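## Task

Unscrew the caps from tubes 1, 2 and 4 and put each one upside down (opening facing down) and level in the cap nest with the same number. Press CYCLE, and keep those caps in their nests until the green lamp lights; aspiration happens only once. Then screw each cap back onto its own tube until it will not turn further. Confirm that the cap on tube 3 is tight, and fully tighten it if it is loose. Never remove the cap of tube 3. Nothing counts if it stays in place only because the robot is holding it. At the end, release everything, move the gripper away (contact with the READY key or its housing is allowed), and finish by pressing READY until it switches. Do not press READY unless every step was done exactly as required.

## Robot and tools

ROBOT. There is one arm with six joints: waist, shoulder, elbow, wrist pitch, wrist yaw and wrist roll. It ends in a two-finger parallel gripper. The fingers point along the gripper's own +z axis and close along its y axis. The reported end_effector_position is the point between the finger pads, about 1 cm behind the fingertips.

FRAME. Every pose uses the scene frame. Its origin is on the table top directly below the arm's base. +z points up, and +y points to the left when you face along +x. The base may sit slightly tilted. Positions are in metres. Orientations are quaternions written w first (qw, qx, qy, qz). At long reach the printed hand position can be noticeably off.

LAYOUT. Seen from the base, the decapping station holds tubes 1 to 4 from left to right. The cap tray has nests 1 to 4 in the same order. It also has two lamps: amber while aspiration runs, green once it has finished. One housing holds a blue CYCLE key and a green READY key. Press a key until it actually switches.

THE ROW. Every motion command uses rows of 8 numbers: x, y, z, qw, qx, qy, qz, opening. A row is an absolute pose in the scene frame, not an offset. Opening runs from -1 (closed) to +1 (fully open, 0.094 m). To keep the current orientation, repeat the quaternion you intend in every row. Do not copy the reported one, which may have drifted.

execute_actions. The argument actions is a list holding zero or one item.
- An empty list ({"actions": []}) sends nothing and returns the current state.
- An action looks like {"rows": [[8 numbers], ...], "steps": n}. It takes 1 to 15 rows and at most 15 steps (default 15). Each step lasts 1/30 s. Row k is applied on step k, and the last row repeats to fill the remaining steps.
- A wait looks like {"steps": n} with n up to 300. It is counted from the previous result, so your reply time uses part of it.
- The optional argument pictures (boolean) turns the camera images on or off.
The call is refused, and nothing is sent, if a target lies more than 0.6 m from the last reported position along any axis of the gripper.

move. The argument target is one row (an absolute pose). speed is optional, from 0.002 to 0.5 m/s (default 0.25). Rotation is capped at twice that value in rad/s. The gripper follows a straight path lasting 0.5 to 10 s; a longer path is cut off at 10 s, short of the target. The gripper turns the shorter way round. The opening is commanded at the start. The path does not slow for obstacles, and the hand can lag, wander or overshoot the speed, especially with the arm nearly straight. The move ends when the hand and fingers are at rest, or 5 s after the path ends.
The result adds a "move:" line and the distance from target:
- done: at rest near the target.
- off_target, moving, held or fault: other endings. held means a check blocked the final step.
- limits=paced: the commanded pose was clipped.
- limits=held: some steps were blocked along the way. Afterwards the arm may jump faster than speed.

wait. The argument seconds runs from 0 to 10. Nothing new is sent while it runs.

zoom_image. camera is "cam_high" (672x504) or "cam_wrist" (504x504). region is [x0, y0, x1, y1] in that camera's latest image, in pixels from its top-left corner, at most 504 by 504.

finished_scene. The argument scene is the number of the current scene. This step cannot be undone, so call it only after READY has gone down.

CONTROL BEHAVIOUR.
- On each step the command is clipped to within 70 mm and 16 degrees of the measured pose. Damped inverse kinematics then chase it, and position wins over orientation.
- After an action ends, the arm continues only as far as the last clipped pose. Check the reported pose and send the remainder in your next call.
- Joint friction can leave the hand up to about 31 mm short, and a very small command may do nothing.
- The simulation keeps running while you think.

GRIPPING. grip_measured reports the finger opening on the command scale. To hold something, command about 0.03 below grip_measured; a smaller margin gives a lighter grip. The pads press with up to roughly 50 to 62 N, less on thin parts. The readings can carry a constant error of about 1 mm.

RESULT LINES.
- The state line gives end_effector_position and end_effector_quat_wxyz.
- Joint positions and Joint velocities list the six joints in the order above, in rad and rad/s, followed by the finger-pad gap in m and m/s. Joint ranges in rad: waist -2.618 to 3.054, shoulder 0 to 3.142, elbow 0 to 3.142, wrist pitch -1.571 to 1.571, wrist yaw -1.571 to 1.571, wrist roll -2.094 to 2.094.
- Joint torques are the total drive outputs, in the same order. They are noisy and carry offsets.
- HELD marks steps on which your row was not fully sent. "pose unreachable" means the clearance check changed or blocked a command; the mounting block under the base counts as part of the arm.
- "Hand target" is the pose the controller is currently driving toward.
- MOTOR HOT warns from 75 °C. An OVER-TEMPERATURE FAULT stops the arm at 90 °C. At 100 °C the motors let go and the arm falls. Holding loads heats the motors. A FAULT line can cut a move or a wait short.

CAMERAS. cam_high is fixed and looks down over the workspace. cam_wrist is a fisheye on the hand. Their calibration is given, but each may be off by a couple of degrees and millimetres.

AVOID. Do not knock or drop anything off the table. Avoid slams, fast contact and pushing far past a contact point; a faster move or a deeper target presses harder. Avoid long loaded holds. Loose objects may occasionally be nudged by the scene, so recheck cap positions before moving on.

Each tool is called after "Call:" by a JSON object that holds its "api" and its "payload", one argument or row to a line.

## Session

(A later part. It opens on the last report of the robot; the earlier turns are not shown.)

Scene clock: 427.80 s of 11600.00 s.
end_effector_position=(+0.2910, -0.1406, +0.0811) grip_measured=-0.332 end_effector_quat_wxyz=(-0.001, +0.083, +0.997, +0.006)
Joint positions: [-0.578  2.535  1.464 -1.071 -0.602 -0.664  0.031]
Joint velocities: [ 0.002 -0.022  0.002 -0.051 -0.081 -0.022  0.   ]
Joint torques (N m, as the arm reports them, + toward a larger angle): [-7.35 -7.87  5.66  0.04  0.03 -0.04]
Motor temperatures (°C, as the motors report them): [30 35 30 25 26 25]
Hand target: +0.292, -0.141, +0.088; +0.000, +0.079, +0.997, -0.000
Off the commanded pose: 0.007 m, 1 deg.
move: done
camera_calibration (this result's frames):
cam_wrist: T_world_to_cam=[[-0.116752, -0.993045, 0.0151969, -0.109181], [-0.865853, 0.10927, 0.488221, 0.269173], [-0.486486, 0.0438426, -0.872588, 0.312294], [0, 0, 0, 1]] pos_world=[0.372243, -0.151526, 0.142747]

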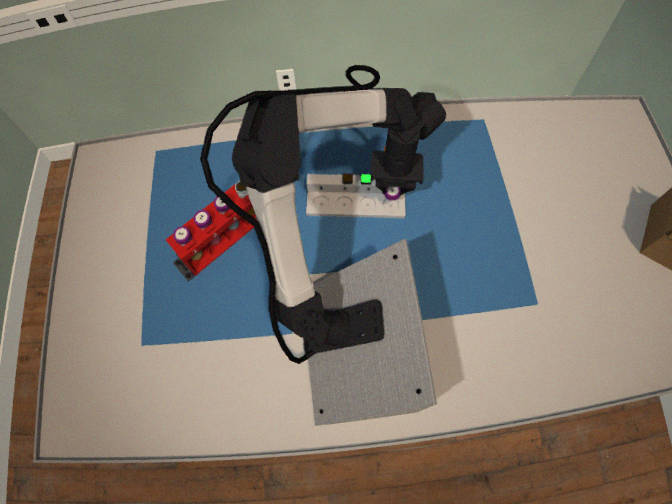

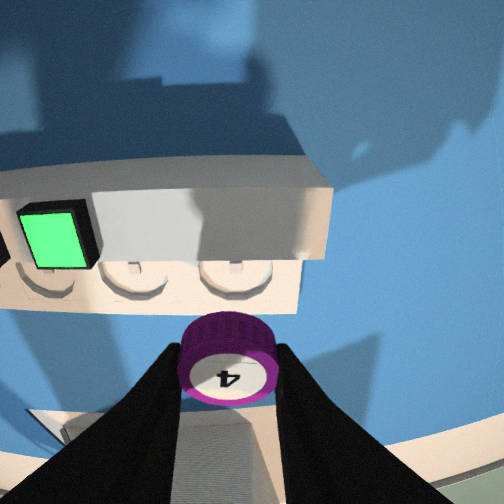

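Call:
{"api": "move", "payload": {
  "target": [0.26,0.10,0.165,0,-0.342,0.94,0,-0.375],
  "speed": 0.35
}}

Call:
{"api": "move", "payload": {
  "target": [0.3072,0.176,0.161,0,-0.755,0.656,0,-0.375],
  "speed": 0.4
}}

Call:
{"api": "move", "payload": {
  "target": [0.306,0.177,0.148,0,-0.766,0.643,0,-0.375],
  "speed": 0.05
}}

Scene clock: 430.77 s of 11600.00 s.
end_effector_position=(+0.2587, +0.0957, +0.1624) grip_measured=-0.331 end_effector_quat_wxyz=(-0.002, -0.334, +0.942, -0.002)
Joint positions: [-0.332  1.76   1.275 -1.478 -0.702 -1.229  0.031]
Joint velocities: [ 0.012 -0.007 -0.017  0.066  0.022 -0.007  0.   ]
Joint torques (N m, as the arm reports them, + toward a larger angle): [-4.55 -3.35  5.36  0.   -0.15 -0.05]
Motor temperatures (°C, as the motors report them): [30 36 30 25 26 25]
Hand target: +0.260, +0.102, +0.165; +0.001, -0.342, +0.940, +0.001
Off the commanded pose: 0.005 m, 1 deg.
move: done
camera_calibration (this result's frames):
cam_wrist: T_world_to_cam=[[0.666832, -0.744641, 0.0290827, -0.108328], [-0.658099, -0.570126, 0.491795, 0.186389], [-0.34963, -0.347084, -0.870225, 0.358794], [0, 0, 0, 1]] pos_world=[0.320344, 0.150132, 0.223716]

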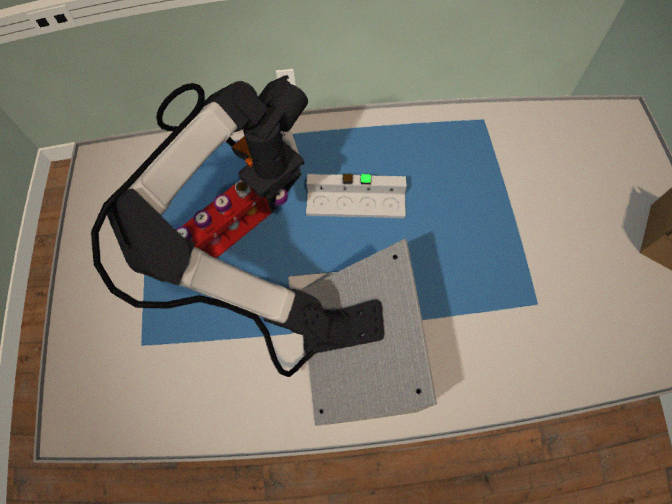

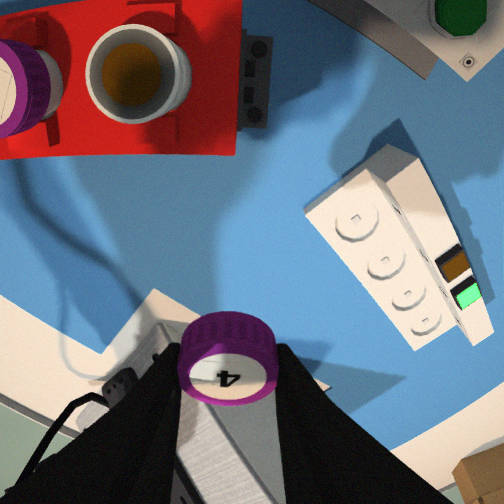

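Scene clock: 432.67 s of 11600.00 s.
end_effector_position=(+0.3061, +0.1730, +0.1622) grip_measured=-0.331 end_effector_quat_wxyz=(+0.000, +0.752, -0.659, +0.008)
Joint positions: [-0.111  1.779  1.536 -1.507 -0.766 -1.951  0.031]
Joint velocities: [-0.017  0.022  0.002 -0.051  0.007 -0.007 -0.001]
Joint torques (N m, as the arm reports them, + toward a larger angle): [-5.37 -3.02  5.18 -0.03 -0.16 -0.01]
Motor temperatures (°C, as the motors report them): [30 35 30 25 26 25]
Hand target: +0.307, +0.176, +0.161; -0.001, +0.755, -0.656, -0.000
Off the commanded pose: 0.003 m, 1 deg.
move: done
camera_calibration (this result's frames):
cam_wrist: T_world_to_cam=[[0.982853, 0.180699, 0.0367246, -0.34034], [0.138751, -0.855929, 0.49813, 0.0662891], [0.121445, -0.484492, -0.866324, 0.280928], [0, 0, 0, 1]] pos_world=[0.291189, 0.254345, 0.222853]

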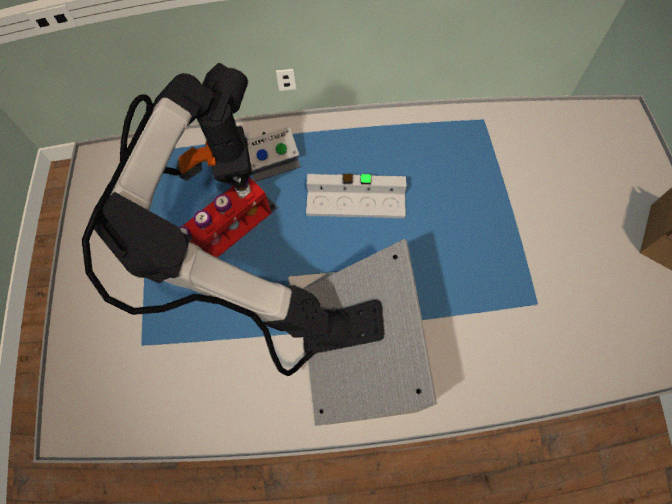

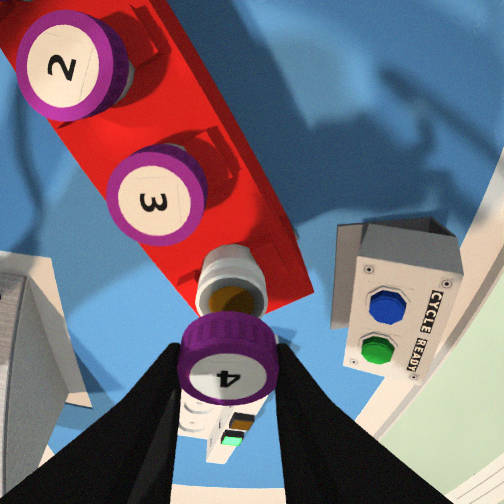

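Scene clock: 433.40 s of 11600.00 s.
end_effector_position=(+0.3056, +0.1757, +0.1516) grip_measured=-0.331 end_effector_quat_wxyz=(+0.005, +0.761, -0.648, +0.002)
Joint positions: [-0.081  1.779  1.514 -1.477 -0.769 -1.952  0.031]
Joint velocities: [ 0.007  0.002 -0.022  0.066 -0.081 -0.022  0.   ]
Joint torques (N m, as the arm reports them, + toward a larger angle): [-5.39 -4.23  2.82  0.27 -0.19  0.  ]
Motor temperatures (°C, as the motors report them): [30 35 30 25 26 25]
Hand target: +0.306, +0.177, +0.148; +0.000, +0.766, -0.643, -0.000
Off the commanded pose: 0.004 m, 1 deg.
move: done
camera_calibration (this result's frames):
cam_wrist: T_world_to_cam=[[0.978094, 0.207022, 0.0217739, -0.340898], [0.169405, -0.852401, 0.494686, 0.0644471], [0.120971, -0.480161, -0.868799, 0.272893], [0, 0, 0, 1]] pos_world=[0.289501, 0.256541, 0.212631]

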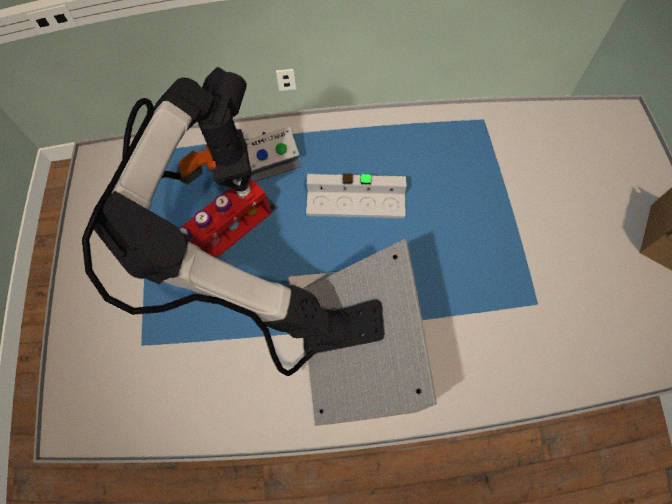

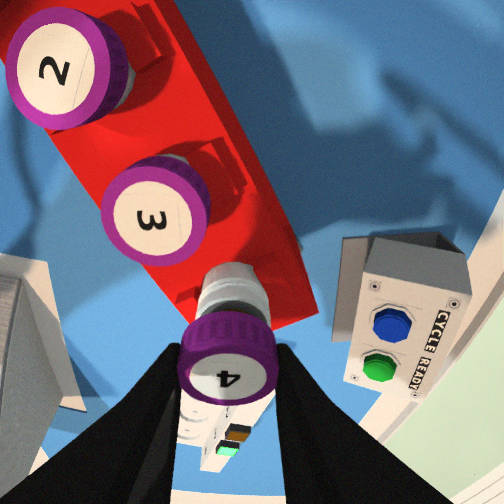

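Call:
{"api": "execute_actions", "payload": {
  "actions": [
    {"rows":[[0.3065,0.177,0.147,0,-0.766,0.643,0,-0.375],[0.3065,0.177,0.146,0,-0.766,0.643,0,-0.375],[0.307,0.177,0.145,0,-0.766,0.643,0,-0.375],[0.307,0.177,0.144,0,-0.766,0.643,0,-0.375],[0.307,0.177,0.143,0,-0.766,0.643,0,-0.375],[0.307,0.177,0.142,0,-0.766,0.643,0,-0.375],[0.307,0.177,0.141,0,-0.766,0.643,0,-0.375]],"steps":13}
  ],
  "pictures": false
}}

Scene clock: 434.97 s of 11600.00 s.
end_effector_position=(+0.3064, +0.1752, +0.1441) grip_measured=-0.331 end_effector_quat_wxyz=(+0.005, +0.765, -0.644, +0.001)
Joint positions: [-0.065  1.779  1.491 -1.444 -0.772 -1.944  0.031]
Joint velocities: [0.007 0.017 0.017 0.007 0.007 0.095 0.   ]
Joint torques (N m, as the arm reports them, + toward a larger angle): [-5.26 -4.53  2.98  0.27 -0.16  0.1 ]
Motor temperatures (°C, as the motors report them): [30 35 30 25 26 25]
Hand target: +0.307, +0.177, +0.141; +0.000, +0.766, -0.643, -0.000
Off the commanded pose: 0.004 m, 1 deg.
Steps of this call (steps 1 to 34: nothing new was sent; steps 35 to 47: all 13 steps of this action). Readings (end_effector_position):
35: (+0.3062, +0.1756, +0.1516)
36: (+0.3065, +0.1756, +0.1516)
38: (+0.3072, +0.1757, +0.1508)
42: (+0.3057, +0.1754, +0.1456)
47: the state above

Call:
{"api": "execute_actions", "payload": {
  "actions": [
    {"rows":[[0.3075,0.177,0.140,0,-0.766,0.643,0,-0.375],[0.3075,0.177,0.139,0,-0.766,0.643,0,-0.375],[0.3075,0.177,0.138,0,-0.766,0.643,0,-0.375],[0.3075,0.177,0.137,0,-0.766,0.643,0,-0.375],[0.3075,0.177,0.136,0,-0.766,0.643,0,-0.375],[0.3075,0.177,0.135,0,-0.766,0.643,0,-0.375],[0.3075,0.177,0.134,0,-0.766,0.643,0,-0.375],[0.3075,0.177,0.133,0,-0.766,0.643,0,-0.375],[0.3075,0.177,0.132,0,-0.766,0.643,0,-0.375]],"steps":15}
  ]
}}

Scene clock: 436.77 s of 11600.00 s.
end_effector_position=(+0.3075, +0.1744, +0.1342) grip_measured=-0.331 end_effector_quat_wxyz=(+0.006, +0.764, -0.645, -0.001)
Joint positions: [-0.044  1.779  1.461 -1.399 -0.776 -1.917  0.031]
Joint velocities: [-0.007 -0.007 -0.022  0.066 -0.037  0.007  0.001]
Joint torques (N m, as the arm reports them, + toward a larger angle): [-5.44 -5.08  2.83  0.25 -0.12  0.11]
Motor temperatures (°C, as the motors report them): [30 35 30 25 26 25]
Hand target: +0.308, +0.177, +0.132; +0.000, +0.766, -0.643, -0.000
Off the commanded pose: 0.003 m, 1 deg.
Steps of this call (steps 1 to 39: nothing new was sent; steps 40 to 54: all 15 steps of this action). Readings (end_effector_position):
40: (+0.3074, +0.1751, +0.1441)
41: (+0.3077, +0.1750, +0.1441)
43: (+0.3079, +0.1749, +0.1430)
47: (+0.3067, +0.1746, +0.1377)
54: the state above
camera_calibration (this result's frames):
cam_wrist: T_world_to_cam=[[0.976265, 0.215994, 0.0158952, -0.342301], [0.180451, -0.851806, 0.491796, 0.0684964], [0.119765, -0.477255, -0.870565, 0.256981], [0, 0, 0, 1]] pos_world=[0.291039, 0.254926, 0.195473]

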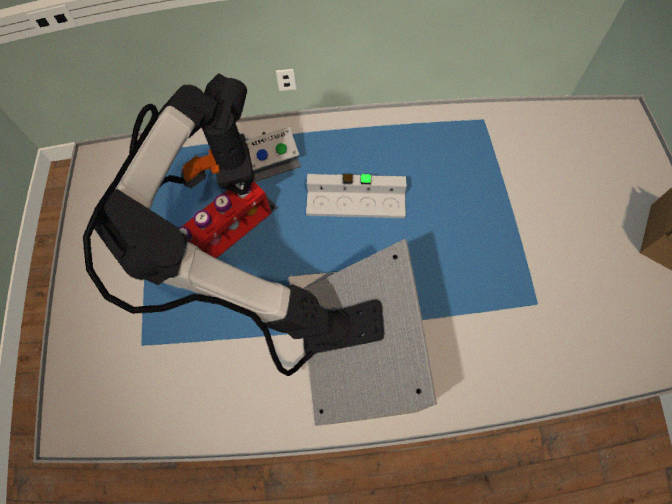

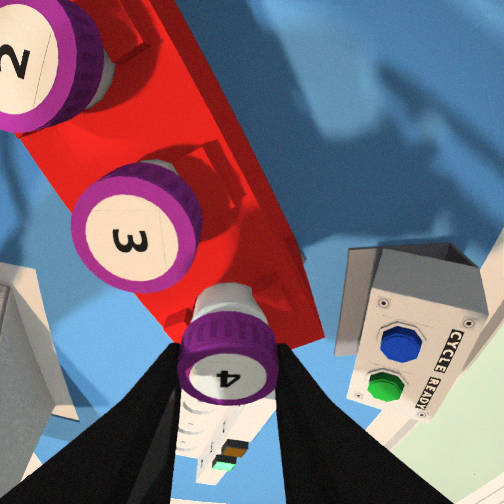

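Call:
{"api": "execute_actions", "payload": {
  "actions": [
    {"rows":[[0.307,0.1765,0.132,0,-0.777,0.629,0,-0.375],[0.307,0.1765,0.132,0,-0.788,0.616,0,-0.375],[0.307,0.1765,0.131,0,-0.799,0.602,0,-0.375],[0.307,0.1765,0.130,0,-0.799,0.602,0,-0.375],[0.307,0.1765,0.129,0,-0.799,0.602,0,-0.375],[0.307,0.1765,0.128,0,-0.799,0.602,0,-0.375],[0.307,0.176,0.127,0,-0.799,0.602,0,-0.375],[0.307,0.176,0.126,0,-0.799,0.602,0,-0.375],[0.307,0.176,0.125,0,-0.799,0.602,0,-0.375]],"steps":15}
  ],
  "pictures": false
}}

Call:
{"api": "execute_actions", "payload": {
  "actions": [
    {"rows":[[0.307,0.1755,0.125,0,-0.788,0.616,0,-0.375],[0.307,0.1755,0.125,0,-0.777,0.629,0,-0.375],[0.307,0.1755,0.125,0,-0.766,0.643,0,-0.375],[0.307,0.1755,0.125,0,-0.755,0.656,0,-0.375],[0.307,0.1755,0.125,0,-0.743,0.669,0,-0.375],[0.307,0.1755,0.125,0,-0.731,0.682,0,-0.375],[0.307,0.1755,0.125,0,-0.719,0.695,0,-0.375],[0.307,0.1755,0.125,0,-0.707,0.707,0,-0.375],[0.307,0.1755,0.125,0,-0.695,0.719,0,-0.375],[0.307,0.1755,0.125,0,-0.682,0.731,0,-0.375],[0.307,0.1755,0.125,0,-0.669,0.743,0,-0.375],[0.307,0.1755,0.125,0,-0.656,0.755,0,-0.375],[0.307,0.1755,0.125,0,-0.643,0.766,0,-0.375],[0.307,0.1755,0.125,0,-0.629,0.777,0,-0.375],[0.307,0.1755,0.125,0,-0.616,0.788,0,-0.375]],"steps":15}
  ],
  "pictures": false
}}

Call:
{"api": "execute_actions", "payload": {
  "actions": [
    {"rows":[[0.307,0.1755,0.125,0,-0.602,0.799,0,-0.375],[0.307,0.1755,0.125,0,-0.588,0.809,0,-0.375],[0.307,0.1755,0.125,0,-0.574,0.819,0,-0.375],[0.307,0.1755,0.125,0,-0.559,0.829,0,-0.375],[0.307,0.1755,0.125,0,-0.545,0.839,0,-0.375],[0.307,0.1755,0.125,0,-0.53,0.848,0,-0.375],[0.307,0.1755,0.125,0,-0.515,0.857,0,-0.375],[0.307,0.1755,0.125,0,-0.5,0.866,0,-0.375],[0.307,0.1755,0.125,0,-0.485,0.875,0,-0.375],[0.307,0.1755,0.125,0,-0.469,0.883,0,-0.375],[0.307,0.1755,0.125,0,-0.454,0.891,0,-0.375],[0.307,0.1755,0.125,0,-0.438,0.899,0,-0.375],[0.307,0.1755,0.125,0,-0.423,0.906,0,-0.375],[0.307,0.1755,0.125,0,-0.407,0.914,0,-0.375],[0.307,0.1755,0.125,0,-0.391,0.921,0,-0.375]],"steps":15}
  ],
  "pictures": false
}}

Call:
{"api": "move", "payload": {
  "target": [0.307,0.175,0.125,0,0.848,0.53,0,-0.375],
  "speed": 0.5
}}

Scene clock: 440.93 s of 11600.00 s.
end_effector_position=(+0.3073, +0.1743, +0.1312) grip_measured=-0.331 end_effector_quat_wxyz=(+0.001, +0.788, -0.616, +0.000)
Joint positions: [-0.04   1.77   1.44  -1.373 -0.783 -1.979  0.031]
Joint velocities: [-0.007 -0.027  0.007  0.081  0.095  0.051  0.001]
Joint torques (N m, as the arm reports them, + toward a larger angle): [-4.46 -4.71  2.42  0.44 -0.14 -0.08]
Motor temperatures (°C, as the motors report them): [30 35 30 25 26 25]
Hand target: +0.307, +0.176, +0.125; +0.000, +0.799, -0.602, -0.000
Off the commanded pose: 0.006 m, 2 deg.
Steps of this call (steps 1 to 110: nothing new was sent; steps 111 to 125: all 15 steps of this action). Readings (end_effector_position):
111: (+0.3077, +0.1745, +0.1342)
112: (+0.3077, +0.1745, +0.1342)
114: (+0.3074, +0.1742, +0.1336)
118: (+0.3073, +0.1743, +0.1313)
125: the state above

Scene clock: 441.43 s of 11600.00 s.
end_effector_position=(+0.3073, +0.1743, +0.1312) grip_measured=-0.331 end_effector_quat_wxyz=(-0.001, -0.674, +0.739, -0.000)
Joint positions: [-0.04   1.769  1.439 -1.373 -0.783 -1.644  0.031]
Joint velocities: [ 0.002 -0.007 -0.022 -0.081 -0.066  0.872 -0.001]
Joint torques (N m, as the arm reports them, + toward a larger angle): [-4.8  -3.63  3.26  0.25 -0.18  0.1 ]
Motor temperatures (°C, as the motors report them): [30 35 30 25 26 25]
Hand target: +0.307, +0.175, +0.125; -0.002, -0.621, +0.784, +0.007
Off the commanded pose: 0.006 m, 9 deg.
Steps of this call (steps 1 to 15: all 15 steps of this action). Readings (end_effector_position):
1: (+0.3073, +0.1743, +0.1312)
2: (+0.3073, +0.1743, +0.1312)
4: (+0.3073, +0.1743, +0.1312)
8: (+0.3073, +0.1743, +0.1312)
15: the state above

Scene clock: 441.93 s of 11600.00 s.
end_effector_position=(+0.3075, +0.1743, +0.1312) grip_measured=-0.331 end_effector_quat_wxyz=(-0.001, -0.466, +0.885, -0.001)
Joint positions: [-0.04   1.769  1.439 -1.371 -0.783 -1.134  0.031]
Joint velocities: [-0.012  0.002  0.002 -0.095  0.095  1.004  0.001]
Joint torques (N m, as the arm reports them, + toward a larger angle): [-4.89 -3.65  3.29  0.25 -0.18  0.1 ]
Motor temperatures (°C, as the motors report them): [30 35 30 25 26 25]
Hand target: +0.307, +0.175, +0.125; -0.004, -0.397, +0.918, +0.007
Off the commanded pose: 0.006 m, 10 deg.
Steps of this call (steps 1 to 15: all 15 steps of this action). Readings (end_effector_position):
1: (+0.3074, +0.1743, +0.1312)
2: (+0.3074, +0.1743, +0.1312)
4: (+0.3074, +0.1743, +0.1312)
8: (+0.3074, +0.1743, +0.1312)
15: the state above

Scene clock: 446.17 s of 11600.00 s.
end_effector_position=(+0.3071, +0.1733, +0.1301) grip_measured=-0.332 end_effector_quat_wxyz=(+0.003, +0.847, +0.531, -0.004)
Joint positions: [-0.037  1.771  1.438 -1.37  -0.776  1.86   0.031]
Joint velocities: [ 0.002  0.002  0.012  0.022 -0.007  0.037 -0.   ]
Joint torques (N m, as the arm reports them, + toward a larger angle): [-4.92 -4.66  2.19  0.42 -0.07  0.15]
Motor temperatures (°C, as the motors report them): [30 35 30 25 26 25]
Hand target: +0.307, +0.175, +0.125; -0.000, +0.848, +0.530, -0.000
Off the commanded pose: 0.005 m, 1 deg.
move: done
camera_calibration (this result's frames):
cam_wrist: T_world_to_cam=[[-0.919383, 0.39244, 0.0269558, 0.208497], [0.356656, 0.802721, 0.477949, -0.269367], [0.165928, 0.449032, -0.877974, 0.0792407], [0, 0, 0, 1]] pos_world=[0.274611, 0.0988222, 0.192695]

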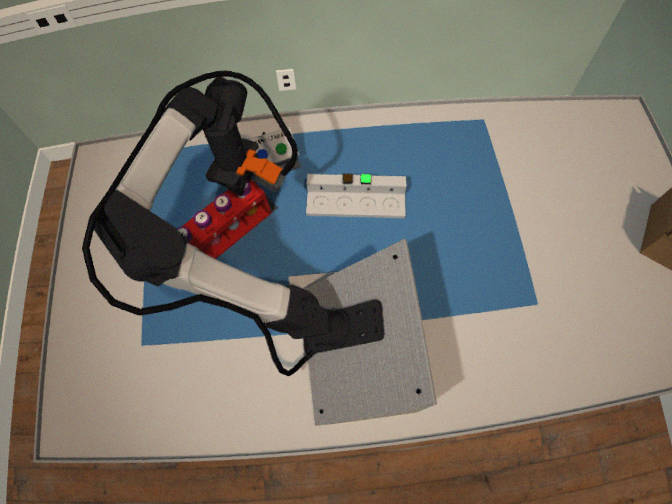

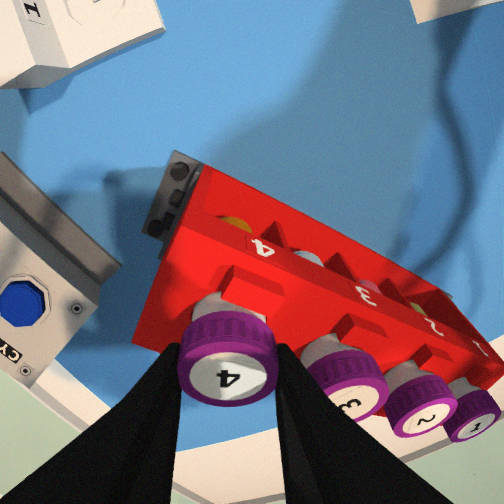

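Call:
{"api": "execute_actions", "payload": {
  "actions": [
    {"rows":[[0.307,0.175,0.128,0,0.848,0.53,0,-0.375],[0.307,0.175,0.129,0,0.848,0.53,0,-0.3],[0.307,0.175,0.129,0,0.848,0.53,0,-0.2],[0.307,0.175,0.129,0,0.848,0.53,0,-0.07]],"steps":11}
  ],
  "pictures": false
}}

Call:
{"api": "move", "payload": {
  "target": [0.3065,0.175,0.1295,0,0.087,0.996,0,-0.07],
  "speed": 0.5
}}

Call:
{"api": "move", "payload": {
  "target": [0.3065,0.175,0.1295,0,-0.755,0.656,0,-0.07],
  "speed": 0.5
}}

Call:
{"api": "execute_actions", "payload": {
  "actions": [
    {"rows":[[0.306,0.176,0.128,0,-0.755,0.656,0,-0.07],[0.306,0.1765,0.127,0,-0.755,0.656,0,-0.07],[0.306,0.177,0.126,0,-0.755,0.656,0,-0.07],[0.306,0.177,0.125,0,-0.755,0.656,0,-0.07],[0.306,0.177,0.124,0,-0.755,0.656,0,-0.07],[0.306,0.177,0.123,0,-0.755,0.656,0,-0.07],[0.306,0.177,0.122,0,-0.755,0.656,0,-0.07]],"steps":13}
  ]
}}

Scene clock: 449.00 s of 11600.00 s.
end_effector_position=(+0.3072, +0.1734, +0.1301) grip_measured=-0.072 end_effector_quat_wxyz=(+0.003, +0.848, +0.530, -0.004)
Joint positions: [-0.037  1.771  1.438 -1.37  -0.776  1.863  0.044]
Joint velocities: [-0.022  0.002 -0.007  0.051 -0.051 -0.037 -0.   ]
Joint torques (N m, as the arm reports them, + toward a larger angle): [-5.81 -4.62  3.32  0.24 -0.07  0.06]
Motor temperatures (°C, as the motors report them): [30 35 30 25 26 25]
Hand target: +0.307, +0.175, +0.129; +0.000, +0.848, +0.530, +0.000
Off the commanded pose: 0.002 m, 1 deg.
Steps of this call (steps 1 to 74: nothing new was sent; steps 75 to 85: all 11 steps of this action). Readings (end_effector_position):
75: (+0.3071, +0.1733, +0.1301)
76: (+0.3071, +0.1733, +0.1301)
78: (+0.3072, +0.1734, +0.1301)
82: (+0.3072, +0.1734, +0.1301)
85: the state above

Scene clock: 451.83 s of 11600.00 s.
end_effector_position=(+0.3083, +0.1732, +0.1301) grip_measured=-0.072 end_effector_quat_wxyz=(+0.000, +0.093, +0.996, -0.005)
Joint positions: [-0.037  1.771  1.438 -1.364 -0.776  0.028  0.044]
Joint velocities: [-0.002  0.012 -0.017  0.007  0.007  0.007  0.001]
Joint torques (N m, as the arm reports them, + toward a larger angle): [-5.93 -4.79  3.29  0.2  -0.1  -0.04]
Motor temperatures (°C, as the motors report them): [30 35 30 25 26 25]
Hand target: +0.306, +0.175, +0.130; -0.000, +0.087, +0.996, -0.000
Off the commanded pose: 0.003 m, 1 deg.
move: done
camera_calibration (this result's frames):
cam_wrist: T_world_to_cam=[[-0.137335, -0.989879, 0.0357524, 0.20679], [-0.863309, 0.137315, 0.485635, 0.220628], [-0.48563, 0.0358294, -0.87343, 0.350923], [0, 0, 0, 1]] pos_world=[0.389288, 0.161828, 0.191969]

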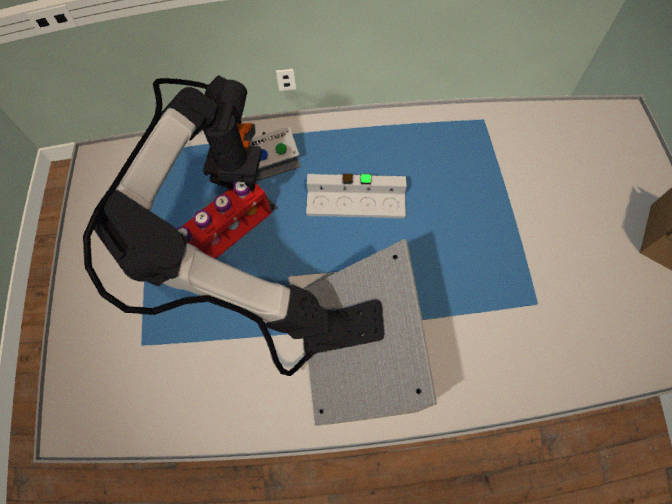

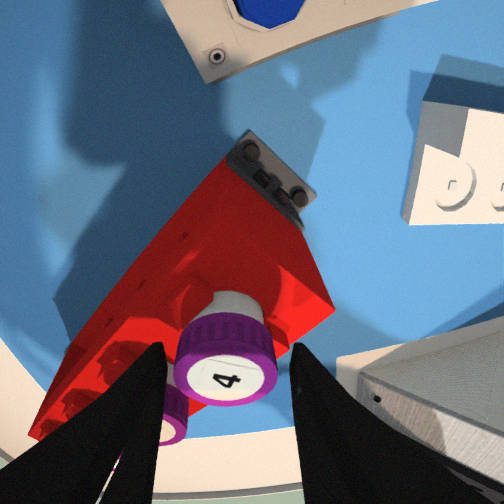

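Scene clock: 454.47 s of 11600.00 s.
end_effector_position=(+0.3087, +0.1731, +0.1301) grip_measured=-0.072 end_effector_quat_wxyz=(+0.003, +0.751, -0.660, +0.004)
Joint positions: [-0.037  1.771  1.438 -1.362 -0.776 -1.857  0.044]
Joint velocities: [ 0.002 -0.012 -0.032 -0.095 -0.051 -0.051 -0.001]
Joint torques (N m, as the arm reports them, + toward a larger angle): [-5.89 -4.71  3.26  0.11 -0.15 -0.04]
Motor temperatures (°C, as the motors report them): [30 35 30 25 26 25]
Hand target: +0.307, +0.175, +0.129; -0.000, +0.755, -0.656, +0.000
Off the commanded pose: 0.003 m, 1 deg.
move: done
camera_calibration (this result's frames):
cam_wrist: T_world_to_cam=[[0.983841, 0.17712, 0.0261909, -0.340115], [0.141127, -0.857158, 0.495342, 0.0818085], [0.110185, -0.483642, -0.868303, 0.256454], [0, 0, 0, 1]] pos_world=[0.294816, 0.254396, 0.191064]

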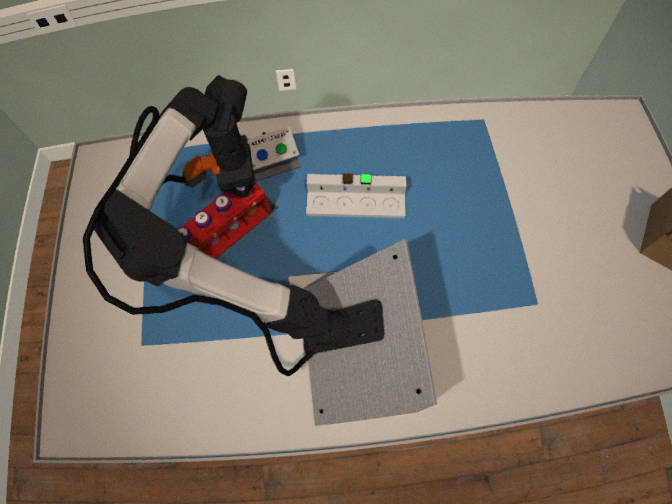

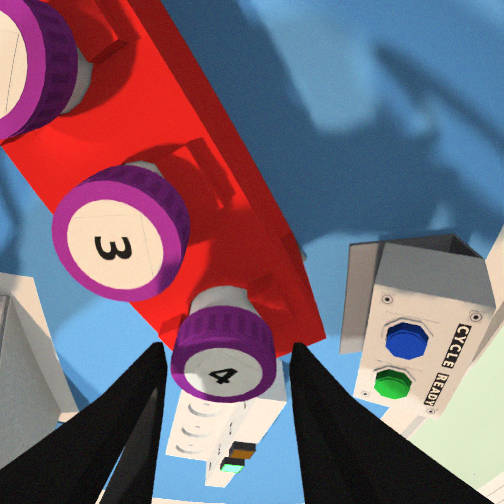

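Scene clock: 454.90 s of 11600.00 s.
end_effector_position=(+0.3062, +0.1732, +0.1232) grip_measured=-0.072 end_effector_quat_wxyz=(+0.007, +0.752, -0.660, -0.002)
Joint positions: [-0.022  1.771  1.418 -1.346 -0.777 -1.85   0.044]
Joint velocities: [-0.007  0.007 -0.022 -0.007 -0.081  0.037  0.001]
Joint torques (N m, as the arm reports them, + toward a larger angle): [-5.39 -5.32  2.86  0.26 -0.15  0.07]
Motor temperatures (°C, as the motors report them): [30 35 30 25 26 25]
Hand target: +0.306, +0.177, +0.122; +0.000, +0.755, -0.656, -0.001
Off the commanded pose: 0.004 m, 1 deg.
Steps of this call (steps 1 to 13: all 13 steps of this action). Readings (end_effector_position):
1: (+0.3086, +0.1731, +0.1301)
2: (+0.3087, +0.1731, +0.1301)
4: (+0.3085, +0.1732, +0.1295)
8: (+0.3061, +0.1731, +0.1246)
13: the state above
camera_calibration (this result's frames):
cam_wrist: T_world_to_cam=[[0.983955, 0.177939, 0.0130717, -0.335982], [0.148564, -0.857684, 0.492246, 0.0838812], [0.098801, -0.482406, -0.870358, 0.254309], [0, 0, 0, 1]] pos_world=[0.293004, 0.254408, 0.184441]

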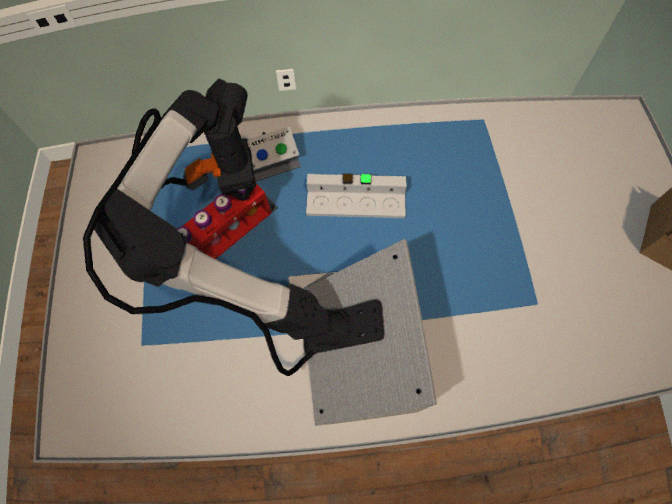

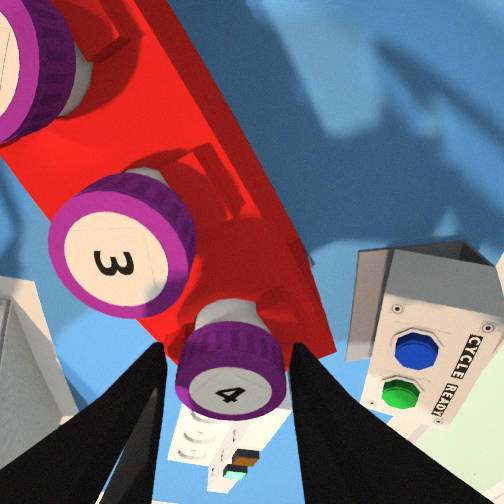

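Grip, turn to ψ=110.

Call:
{"api": "execute_actions", "payload": {
  "actions": [
    {"rows":[[0.306,0.177,0.122,0,-0.755,0.656,0,-0.15],[0.306,0.177,0.122,0,-0.755,0.656,0,-0.21],[0.306,0.177,0.122,0,-0.755,0.656,0,-0.25],[0.306,0.177,0.122,0,-0.755,0.656,0,-0.28],[0.306,0.177,0.122,0,-0.755,0.656,0,-0.3],[0.306,0.177,0.122,0,-0.755,0.656,0,-0.32],[0.306,0.177,0.122,0,-0.755,0.656,0,-0.34],[0.306,0.177,0.122,0,-0.755,0.656,0,-0.36],[0.306,0.176,0.122,0,-0.755,0.656,0,-0.38]],"steps":13}
  ],
  "pictures": false
}}

Call:
{"api": "move", "payload": {
  "target": [0.3072,0.175,0.1205,0,0.574,0.819,0,-0.38],
  "speed": 0.5
}}

Scene clock: 456.50 s of 11600.00 s.
end_effector_position=(+0.3074, +0.1732, +0.1232) grip_measured=-0.316 end_effector_quat_wxyz=(+0.006, +0.752, -0.659, -0.000)
Joint positions: [-0.022  1.771  1.418 -1.34  -0.778 -1.848  0.032]
Joint velocities: [-0.002 -0.002  0.012 -0.022 -0.022 -0.022 -0.   ]
Joint torques (N m, as the arm reports them, + toward a larger angle): [-5.53 -5.41  2.74  0.29 -0.15  0.09]
Motor temperatures (°C, as the motors report them): [30 35 30 25 26 25]
Hand target: +0.306, +0.176, +0.122; +0.000, +0.755, -0.656, -0.000
Off the commanded pose: 0.003 m, 1 deg.
Steps of this call (steps 1 to 35: nothing new was sent; steps 36 to 48: all 13 steps of this action). Readings (end_effector_position):
36: (+0.3070, +0.1731, +0.1232)
37: (+0.3070, +0.1731, +0.1232)
39: (+0.3071, +0.1731, +0.1232)
43: (+0.3074, +0.1732, +0.1232)
48: the state above

Scene clock: 460.50 s of 11600.00 s.
end_effector_position=(+0.3070, +0.1751, +0.1214) grip_measured=-0.318 end_effector_quat_wxyz=(-0.007, +0.558, +0.830, +0.003)
Joint positions: [-0.022  1.772  1.409 -1.335 -0.8    1.036  0.032]
Joint velocities: [ 0.002  0.002 -0.022 -0.051 -0.007  0.037 -0.   ]
Joint torques (N m, as the arm reports them, + toward a larger angle): [-5.5  -5.01  3.34  0.3   0.07  0.46]
Motor temperatures (°C, as the motors report them): [30 35 30 25 26 25]
Hand target: +0.307, +0.175, +0.121; -0.001, +0.574, +0.819, +0.000
Off the commanded pose: 0.001 m, 2 deg.
move: done
camera_calibration (this result's frames):
cam_wrist: T_world_to_cam=[[-0.906567, -0.421131, 0.0280073, 0.346327], [-0.352022, 0.79107, 0.500289, -0.049758], [-0.232843, 0.443687, -0.865405, 0.192629], [0, 0, 0, 1]] pos_world=[0.341305, 0.0997444, 0.181895]

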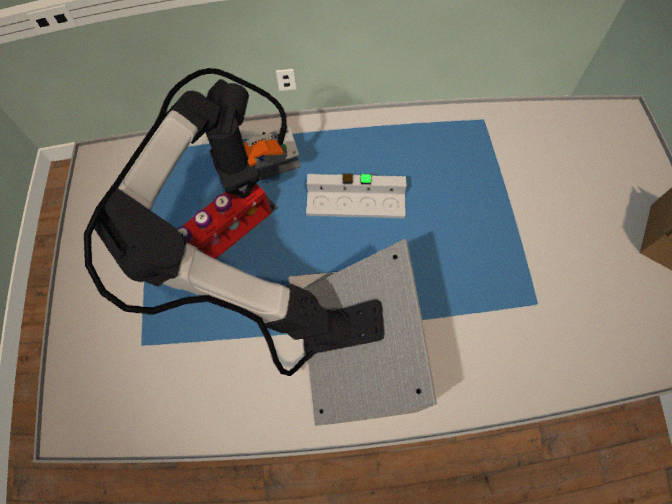

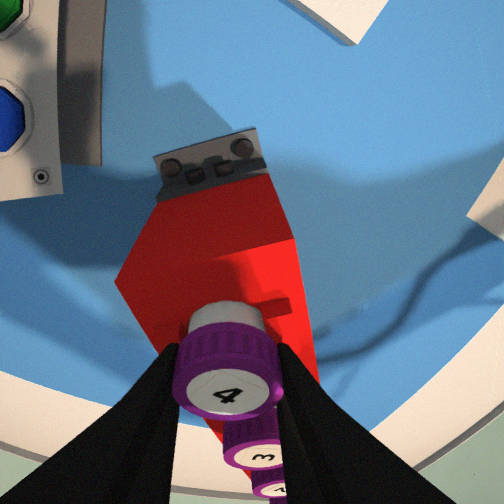

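Call:
{"api": "move", "payload": {
  "target": [0.3072,0.175,0.1205,0,0.682,0.731,0,-0.385],
  "speed": 0.2
}}

Scene clock: 462.57 s of 11600.00 s.
end_effector_position=(+0.3072, +0.1751, +0.1214) grip_measured=-0.318 end_effector_quat_wxyz=(-0.007, +0.663, +0.749, +0.003)
Joint positions: [-0.022  1.772  1.409 -1.334 -0.8    1.302  0.032]
Joint velocities: [-0.017 -0.022 -0.017  0.051  0.037  0.007 -0.001]
Joint torques (N m, as the arm reports them, + toward a larger angle): [-5.37 -5.06  3.54  0.26  0.09  0.51]
Motor temperatures (°C, as the motors report them): [30 35 30 25 26 25]
Hand target: +0.307, +0.175, +0.120; -0.001, +0.682, +0.732, -0.000
Off the commanded pose: 0.001 m, 3 deg.
move: off_target
camera_calibration (this result's frames):
cam_wrist: T_world_to_cam=[[-0.985141, -0.168903, 0.0311389, 0.326109], [-0.131031, 0.85634, 0.499512, -0.128839], [-0.111034, 0.488009, -0.865747, 0.147498], [0, 0, 0, 1]] pos_world=[0.320759, 0.0934306, 0.181898]

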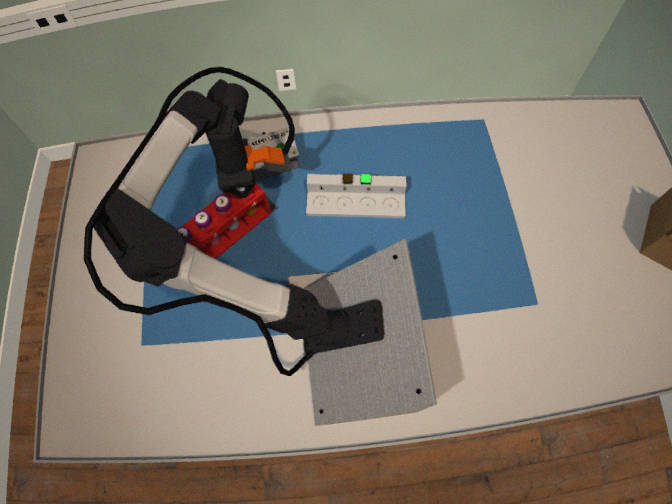

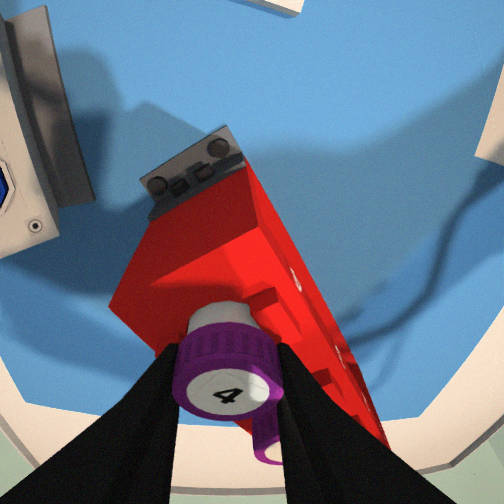

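Call:
{"api": "move", "payload": {
  "target": [0.3072,0.175,0.1205,0,0.755,0.656,0,-0.385],
  "speed": 0.15
}}

Scene clock: 464.20 s of 11600.00 s.
end_effector_position=(+0.3074, +0.1750, +0.1211) grip_measured=-0.318 end_effector_quat_wxyz=(-0.004, +0.714, +0.700, -0.000)
Joint positions: [-0.018  1.769  1.409 -1.329 -0.792  1.452  0.032]
Joint velocities: [ 0.017 -0.022 -0.007  0.007  0.022  0.007 -0.   ]
Joint torques (N m, as the arm reports them, + toward a larger angle): [-5.85 -4.53  3.73  0.14  0.01  0.95]
Motor temperatures (°C, as the motors report them): [30 35 30 25 26 25]
Hand target: +0.307, +0.175, +0.121; -0.003, +0.753, +0.658, -0.001
Off the commanded pose: 0.001 m, 7 deg.
move: off_target
camera_calibration (this result's frames):
cam_wrist: T_world_to_cam=[[-0.999091, -0.0280809, 0.0320782, 0.305827], [-0.00872781, 0.871217, 0.490821, -0.167721], [-0.0417298, 0.490095, -0.87067, 0.126266], [0, 0, 0, 1]] pos_world=[0.309354, 0.0928267, 0.182447]

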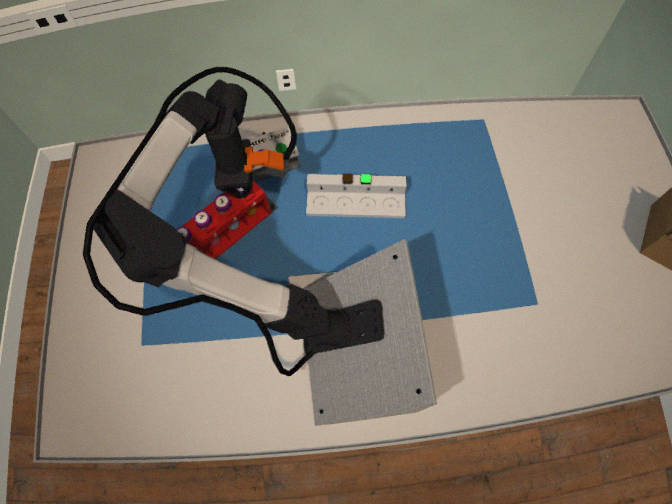

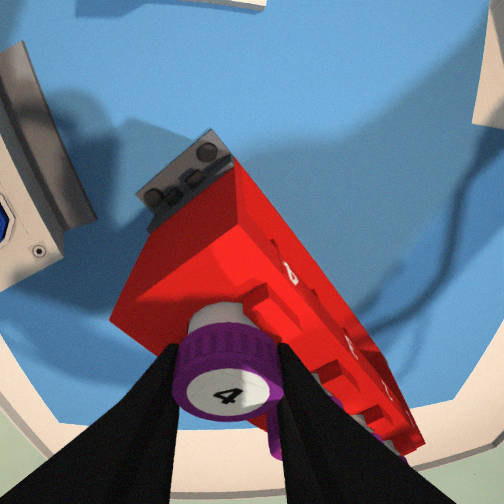

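A brief confirm, then relax and release.

Call:
{"api": "execute_actions", "payload": {
  "actions": [
    {"rows":[[0.3072,0.175,0.1205,0,0.76,0.65,0,-0.385],[0.3072,0.175,0.1205,0,0.766,0.643,0,-0.385],[0.3072,0.175,0.1205,0,0.772,0.636,0,-0.385]],"steps":10}
  ],
  "pictures": false
}}

Call:
{"api": "execute_actions", "payload": {
  "actions": [
    {"rows":[[0.3072,0.175,0.121,0,0.755,0.656,0,-0.385],[0.3072,0.175,0.121,0,0.74,0.673,0,-0.385],[0.3072,0.175,0.121,0,0.725,0.689,0,-0.385],[0.3072,0.175,0.121,0,0.725,0.689,0,-0.385],[0.3072,0.175,0.121,0,0.725,0.689,0,-0.3],[0.3072,0.175,0.121,0,0.725,0.689,0,-0.2],[0.3072,0.175,0.121,0,0.725,0.689,0,-0.1]],"steps":12}
  ],
  "pictures": false
}}

Call:
{"api": "move", "payload": {
  "target": [0.3085,0.175,0.155,0,0.725,0.689,0,-0.1],
  "speed": 0.2
}}

Scene clock: 466.10 s of 11600.00 s.
end_effector_position=(+0.3074, +0.1747, +0.1211) grip_measured=-0.318 end_effector_quat_wxyz=(-0.003, +0.721, +0.692, -0.001)
Joint positions: [-0.018  1.768  1.409 -1.328 -0.789  1.473  0.032]
Joint velocities: [-0.007 -0.017  0.002 -0.051 -0.037  0.11  -0.   ]
Joint torques (N m, as the arm reports them, + toward a larger angle): [-5.94 -4.31  3.92  0.15  0.    1.12]
Motor temperatures (°C, as the motors report them): [31 35 30 25 26 26]
Hand target: +0.307, +0.175, +0.121; -0.004, +0.769, +0.639, -0.001
Off the commanded pose: 0.001 m, 9 deg.
Steps of this call (steps 1 to 47: nothing new was sent; steps 48 to 57: all 10 steps of this action). Readings (end_effector_position):
48: (+0.3074, +0.1749, +0.1212)
49: (+0.3074, +0.1749, +0.1212)
51: (+0.3074, +0.1748, +0.1212)
55: (+0.3074, +0.1747, +0.1211)
57: the state above

Scene clock: 466.50 s of 11600.00 s.
end_effector_position=(+0.3074, +0.1747, +0.1211) grip_measured=-0.102 end_effector_quat_wxyz=(-0.003, +0.722, +0.692, -0.001)
Joint positions: [-0.018  1.768  1.409 -1.328 -0.789  1.475  0.042]
Joint velocities: [ 0.007  0.017  0.007 -0.022 -0.037 -0.022  0.   ]
Joint torques (N m, as the arm reports them, + toward a larger angle): [-5.89 -4.86  3.44  0.21  0.02  0.1 ]
Motor temperatures (°C, as the motors report them): [31 35 30 25 26 26]
Hand target: +0.307, +0.175, +0.121; -0.000, +0.725, +0.689, -0.000
Off the commanded pose: 0.000 m, 1 deg.
Steps of this call (steps 1 to 12: all 12 steps of this action). Readings (end_effector_position):
1: (+0.3074, +0.1747, +0.1211)
2: (+0.3074, +0.1747, +0.1211)
4: (+0.3074, +0.1747, +0.1211)
8: (+0.3074, +0.1747, +0.1211)
12: the state above

Scene clock: 467.70 s of 11600.00 s.
end_effector_position=(+0.3073, +0.1784, +0.1529) grip_measured=-0.102 end_effector_quat_wxyz=(-0.000, +0.723, +0.691, +0.005)
Joint positions: [-0.084  1.778  1.515 -1.474 -0.788  1.395  0.042]
Joint velocities: [-0.027 -0.007  0.017 -0.051 -0.037  0.051  0.   ]
Joint torques (N m, as the arm reports them, + toward a larger angle): [-6.8  -3.09  5.22 -0.03  0.1  -0.04]
Motor temperatures (°C, as the motors report them): [31 35 30 25 26 26]
Hand target: +0.308, +0.175, +0.155; +0.000, +0.725, +0.689, +0.000
Off the commanded pose: 0.004 m, 1 deg.
move: done
camera_calibration (this result's frames):
cam_wrist: T_world_to_cam=[[-0.999809, -0.0041625, 0.0190977, 0.30277], [0.00580877, 0.869643, 0.493647, -0.190939], [-0.018663, 0.493664, -0.869452, 0.144336], [0, 0, 0, 1]] pos_world=[0.306515, 0.0960552, 0.213968]

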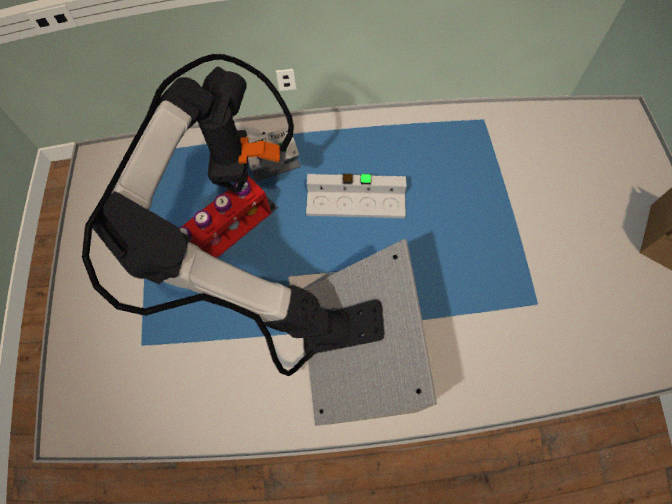

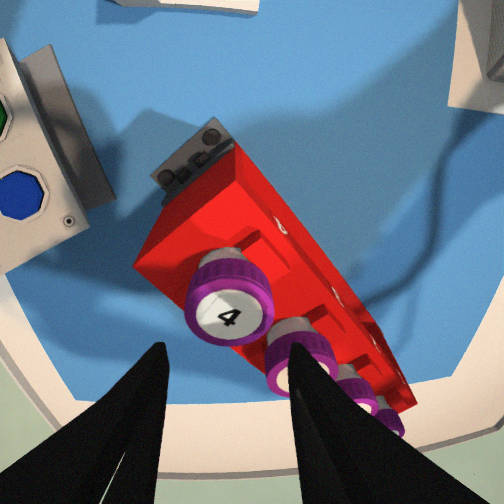

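Call:
{"api": "move", "payload": {
  "target": [0.432,0.092,0.135,0,0.6,0.8,0,-1],
  "speed": 0.25
}}

Call:
{"api": "move", "payload": {
  "target": [0.430,0.092,0.100,0,0.6,0.8,0,-1],
  "speed": 0.1
}}

Scene clock: 469.90 s of 11600.00 s.
end_effector_position=(+0.4323, +0.0949, +0.1322) grip_measured=-0.997 end_effector_quat_wxyz=(-0.000, +0.599, +0.801, +0.004)
Joint positions: [-0.137  2.368  2.095 -1.519 -0.776  0.989  0.   ]
Joint velocities: [-0.007  0.017  0.007 -0.022 -0.051  0.037  0.   ]
Joint torques (N m, as the arm reports them, + toward a larger angle): [-9.86 -6.76  5.26  0.    0.11 -0.01]
Motor temperatures (°C, as the motors report them): [31 35 30 25 26 25]
Hand target: +0.432, +0.091, +0.135; +0.000, +0.600, +0.800, -0.000
Off the commanded pose: 0.004 m, 0 deg.
move: done
camera_calibration (this result's frames):
cam_wrist: T_world_to_cam=[[-0.944421, -0.328126, 0.0200485, 0.434424], [-0.276455, 0.825742, 0.491654, 0.0176348], [-0.177879, 0.458786, -0.87056, 0.242176], [0, 0, 0, 1]] pos_world=[0.458232, 0.0168768, 0.193449]

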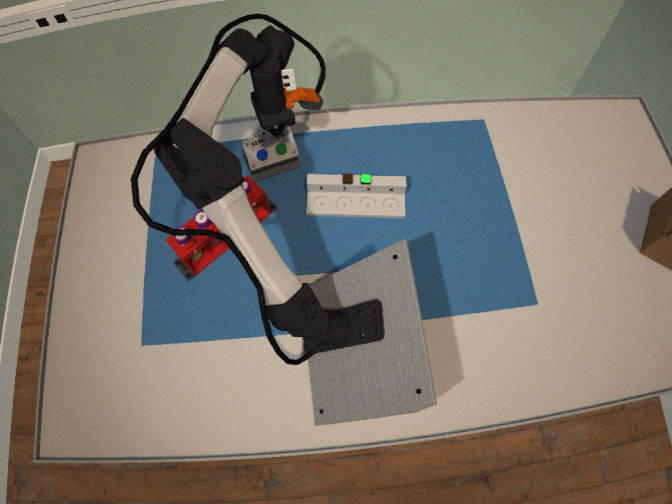

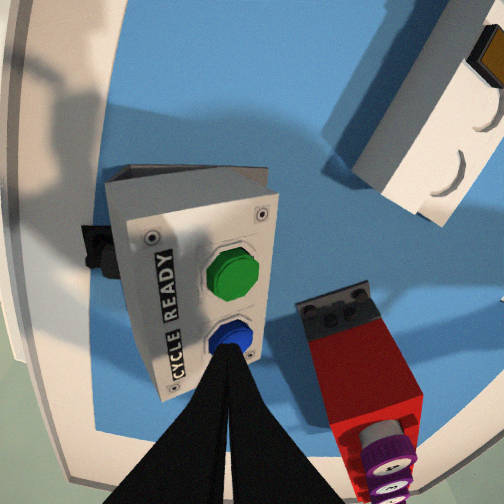

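Scene clock: 470.87 s of 11600.00 s.
end_effector_position=(+0.4299, +0.0890, +0.0993) grip_measured=-0.997 end_effector_quat_wxyz=(-0.005, +0.602, +0.798, -0.003)
Joint positions: [-0.093  2.353  1.964 -1.381 -0.776  1.044  0.   ]
Joint velocities: [-0.002  0.022 -0.022  0.022  0.081  0.081  0.001]
Joint torques (N m, as the arm reports them, + toward a larger angle): [-8.78 -8.39  2.88  0.3   0.01  0.09]
Motor temperatures (°C, as the motors report them): [31 36 30 25 26 25]
Hand target: +0.430, +0.092, +0.100; -0.001, +0.600, +0.800, -0.000
Off the commanded pose: 0.003 m, 1 deg.
move: done
camera_calibration (this result's frames):
cam_wrist: T_world_to_cam=[[-0.946536, -0.320487, 0.036847, 0.429509], [-0.262029, 0.830415, 0.491683, 0.0313414], [-0.188176, 0.455741, -0.869994, 0.220478], [0, 0, 0, 1]] pos_world=[0.456247, 0.0111451, 0.160578]

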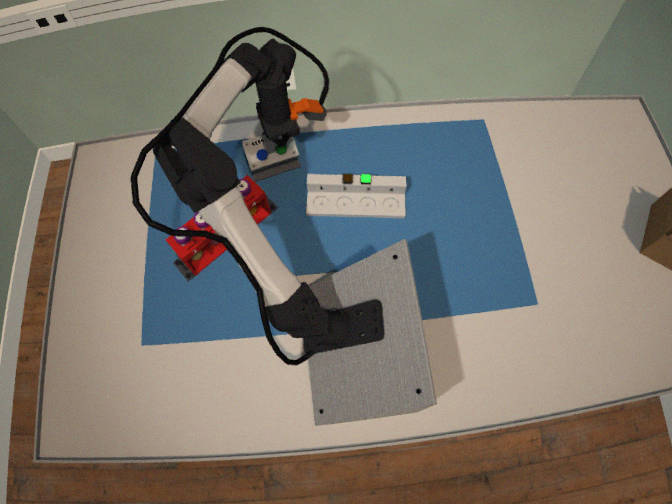

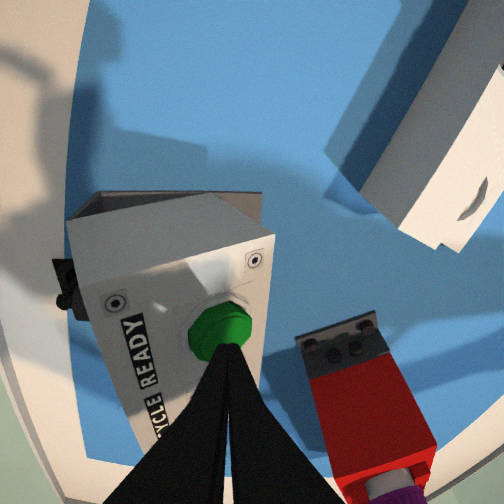

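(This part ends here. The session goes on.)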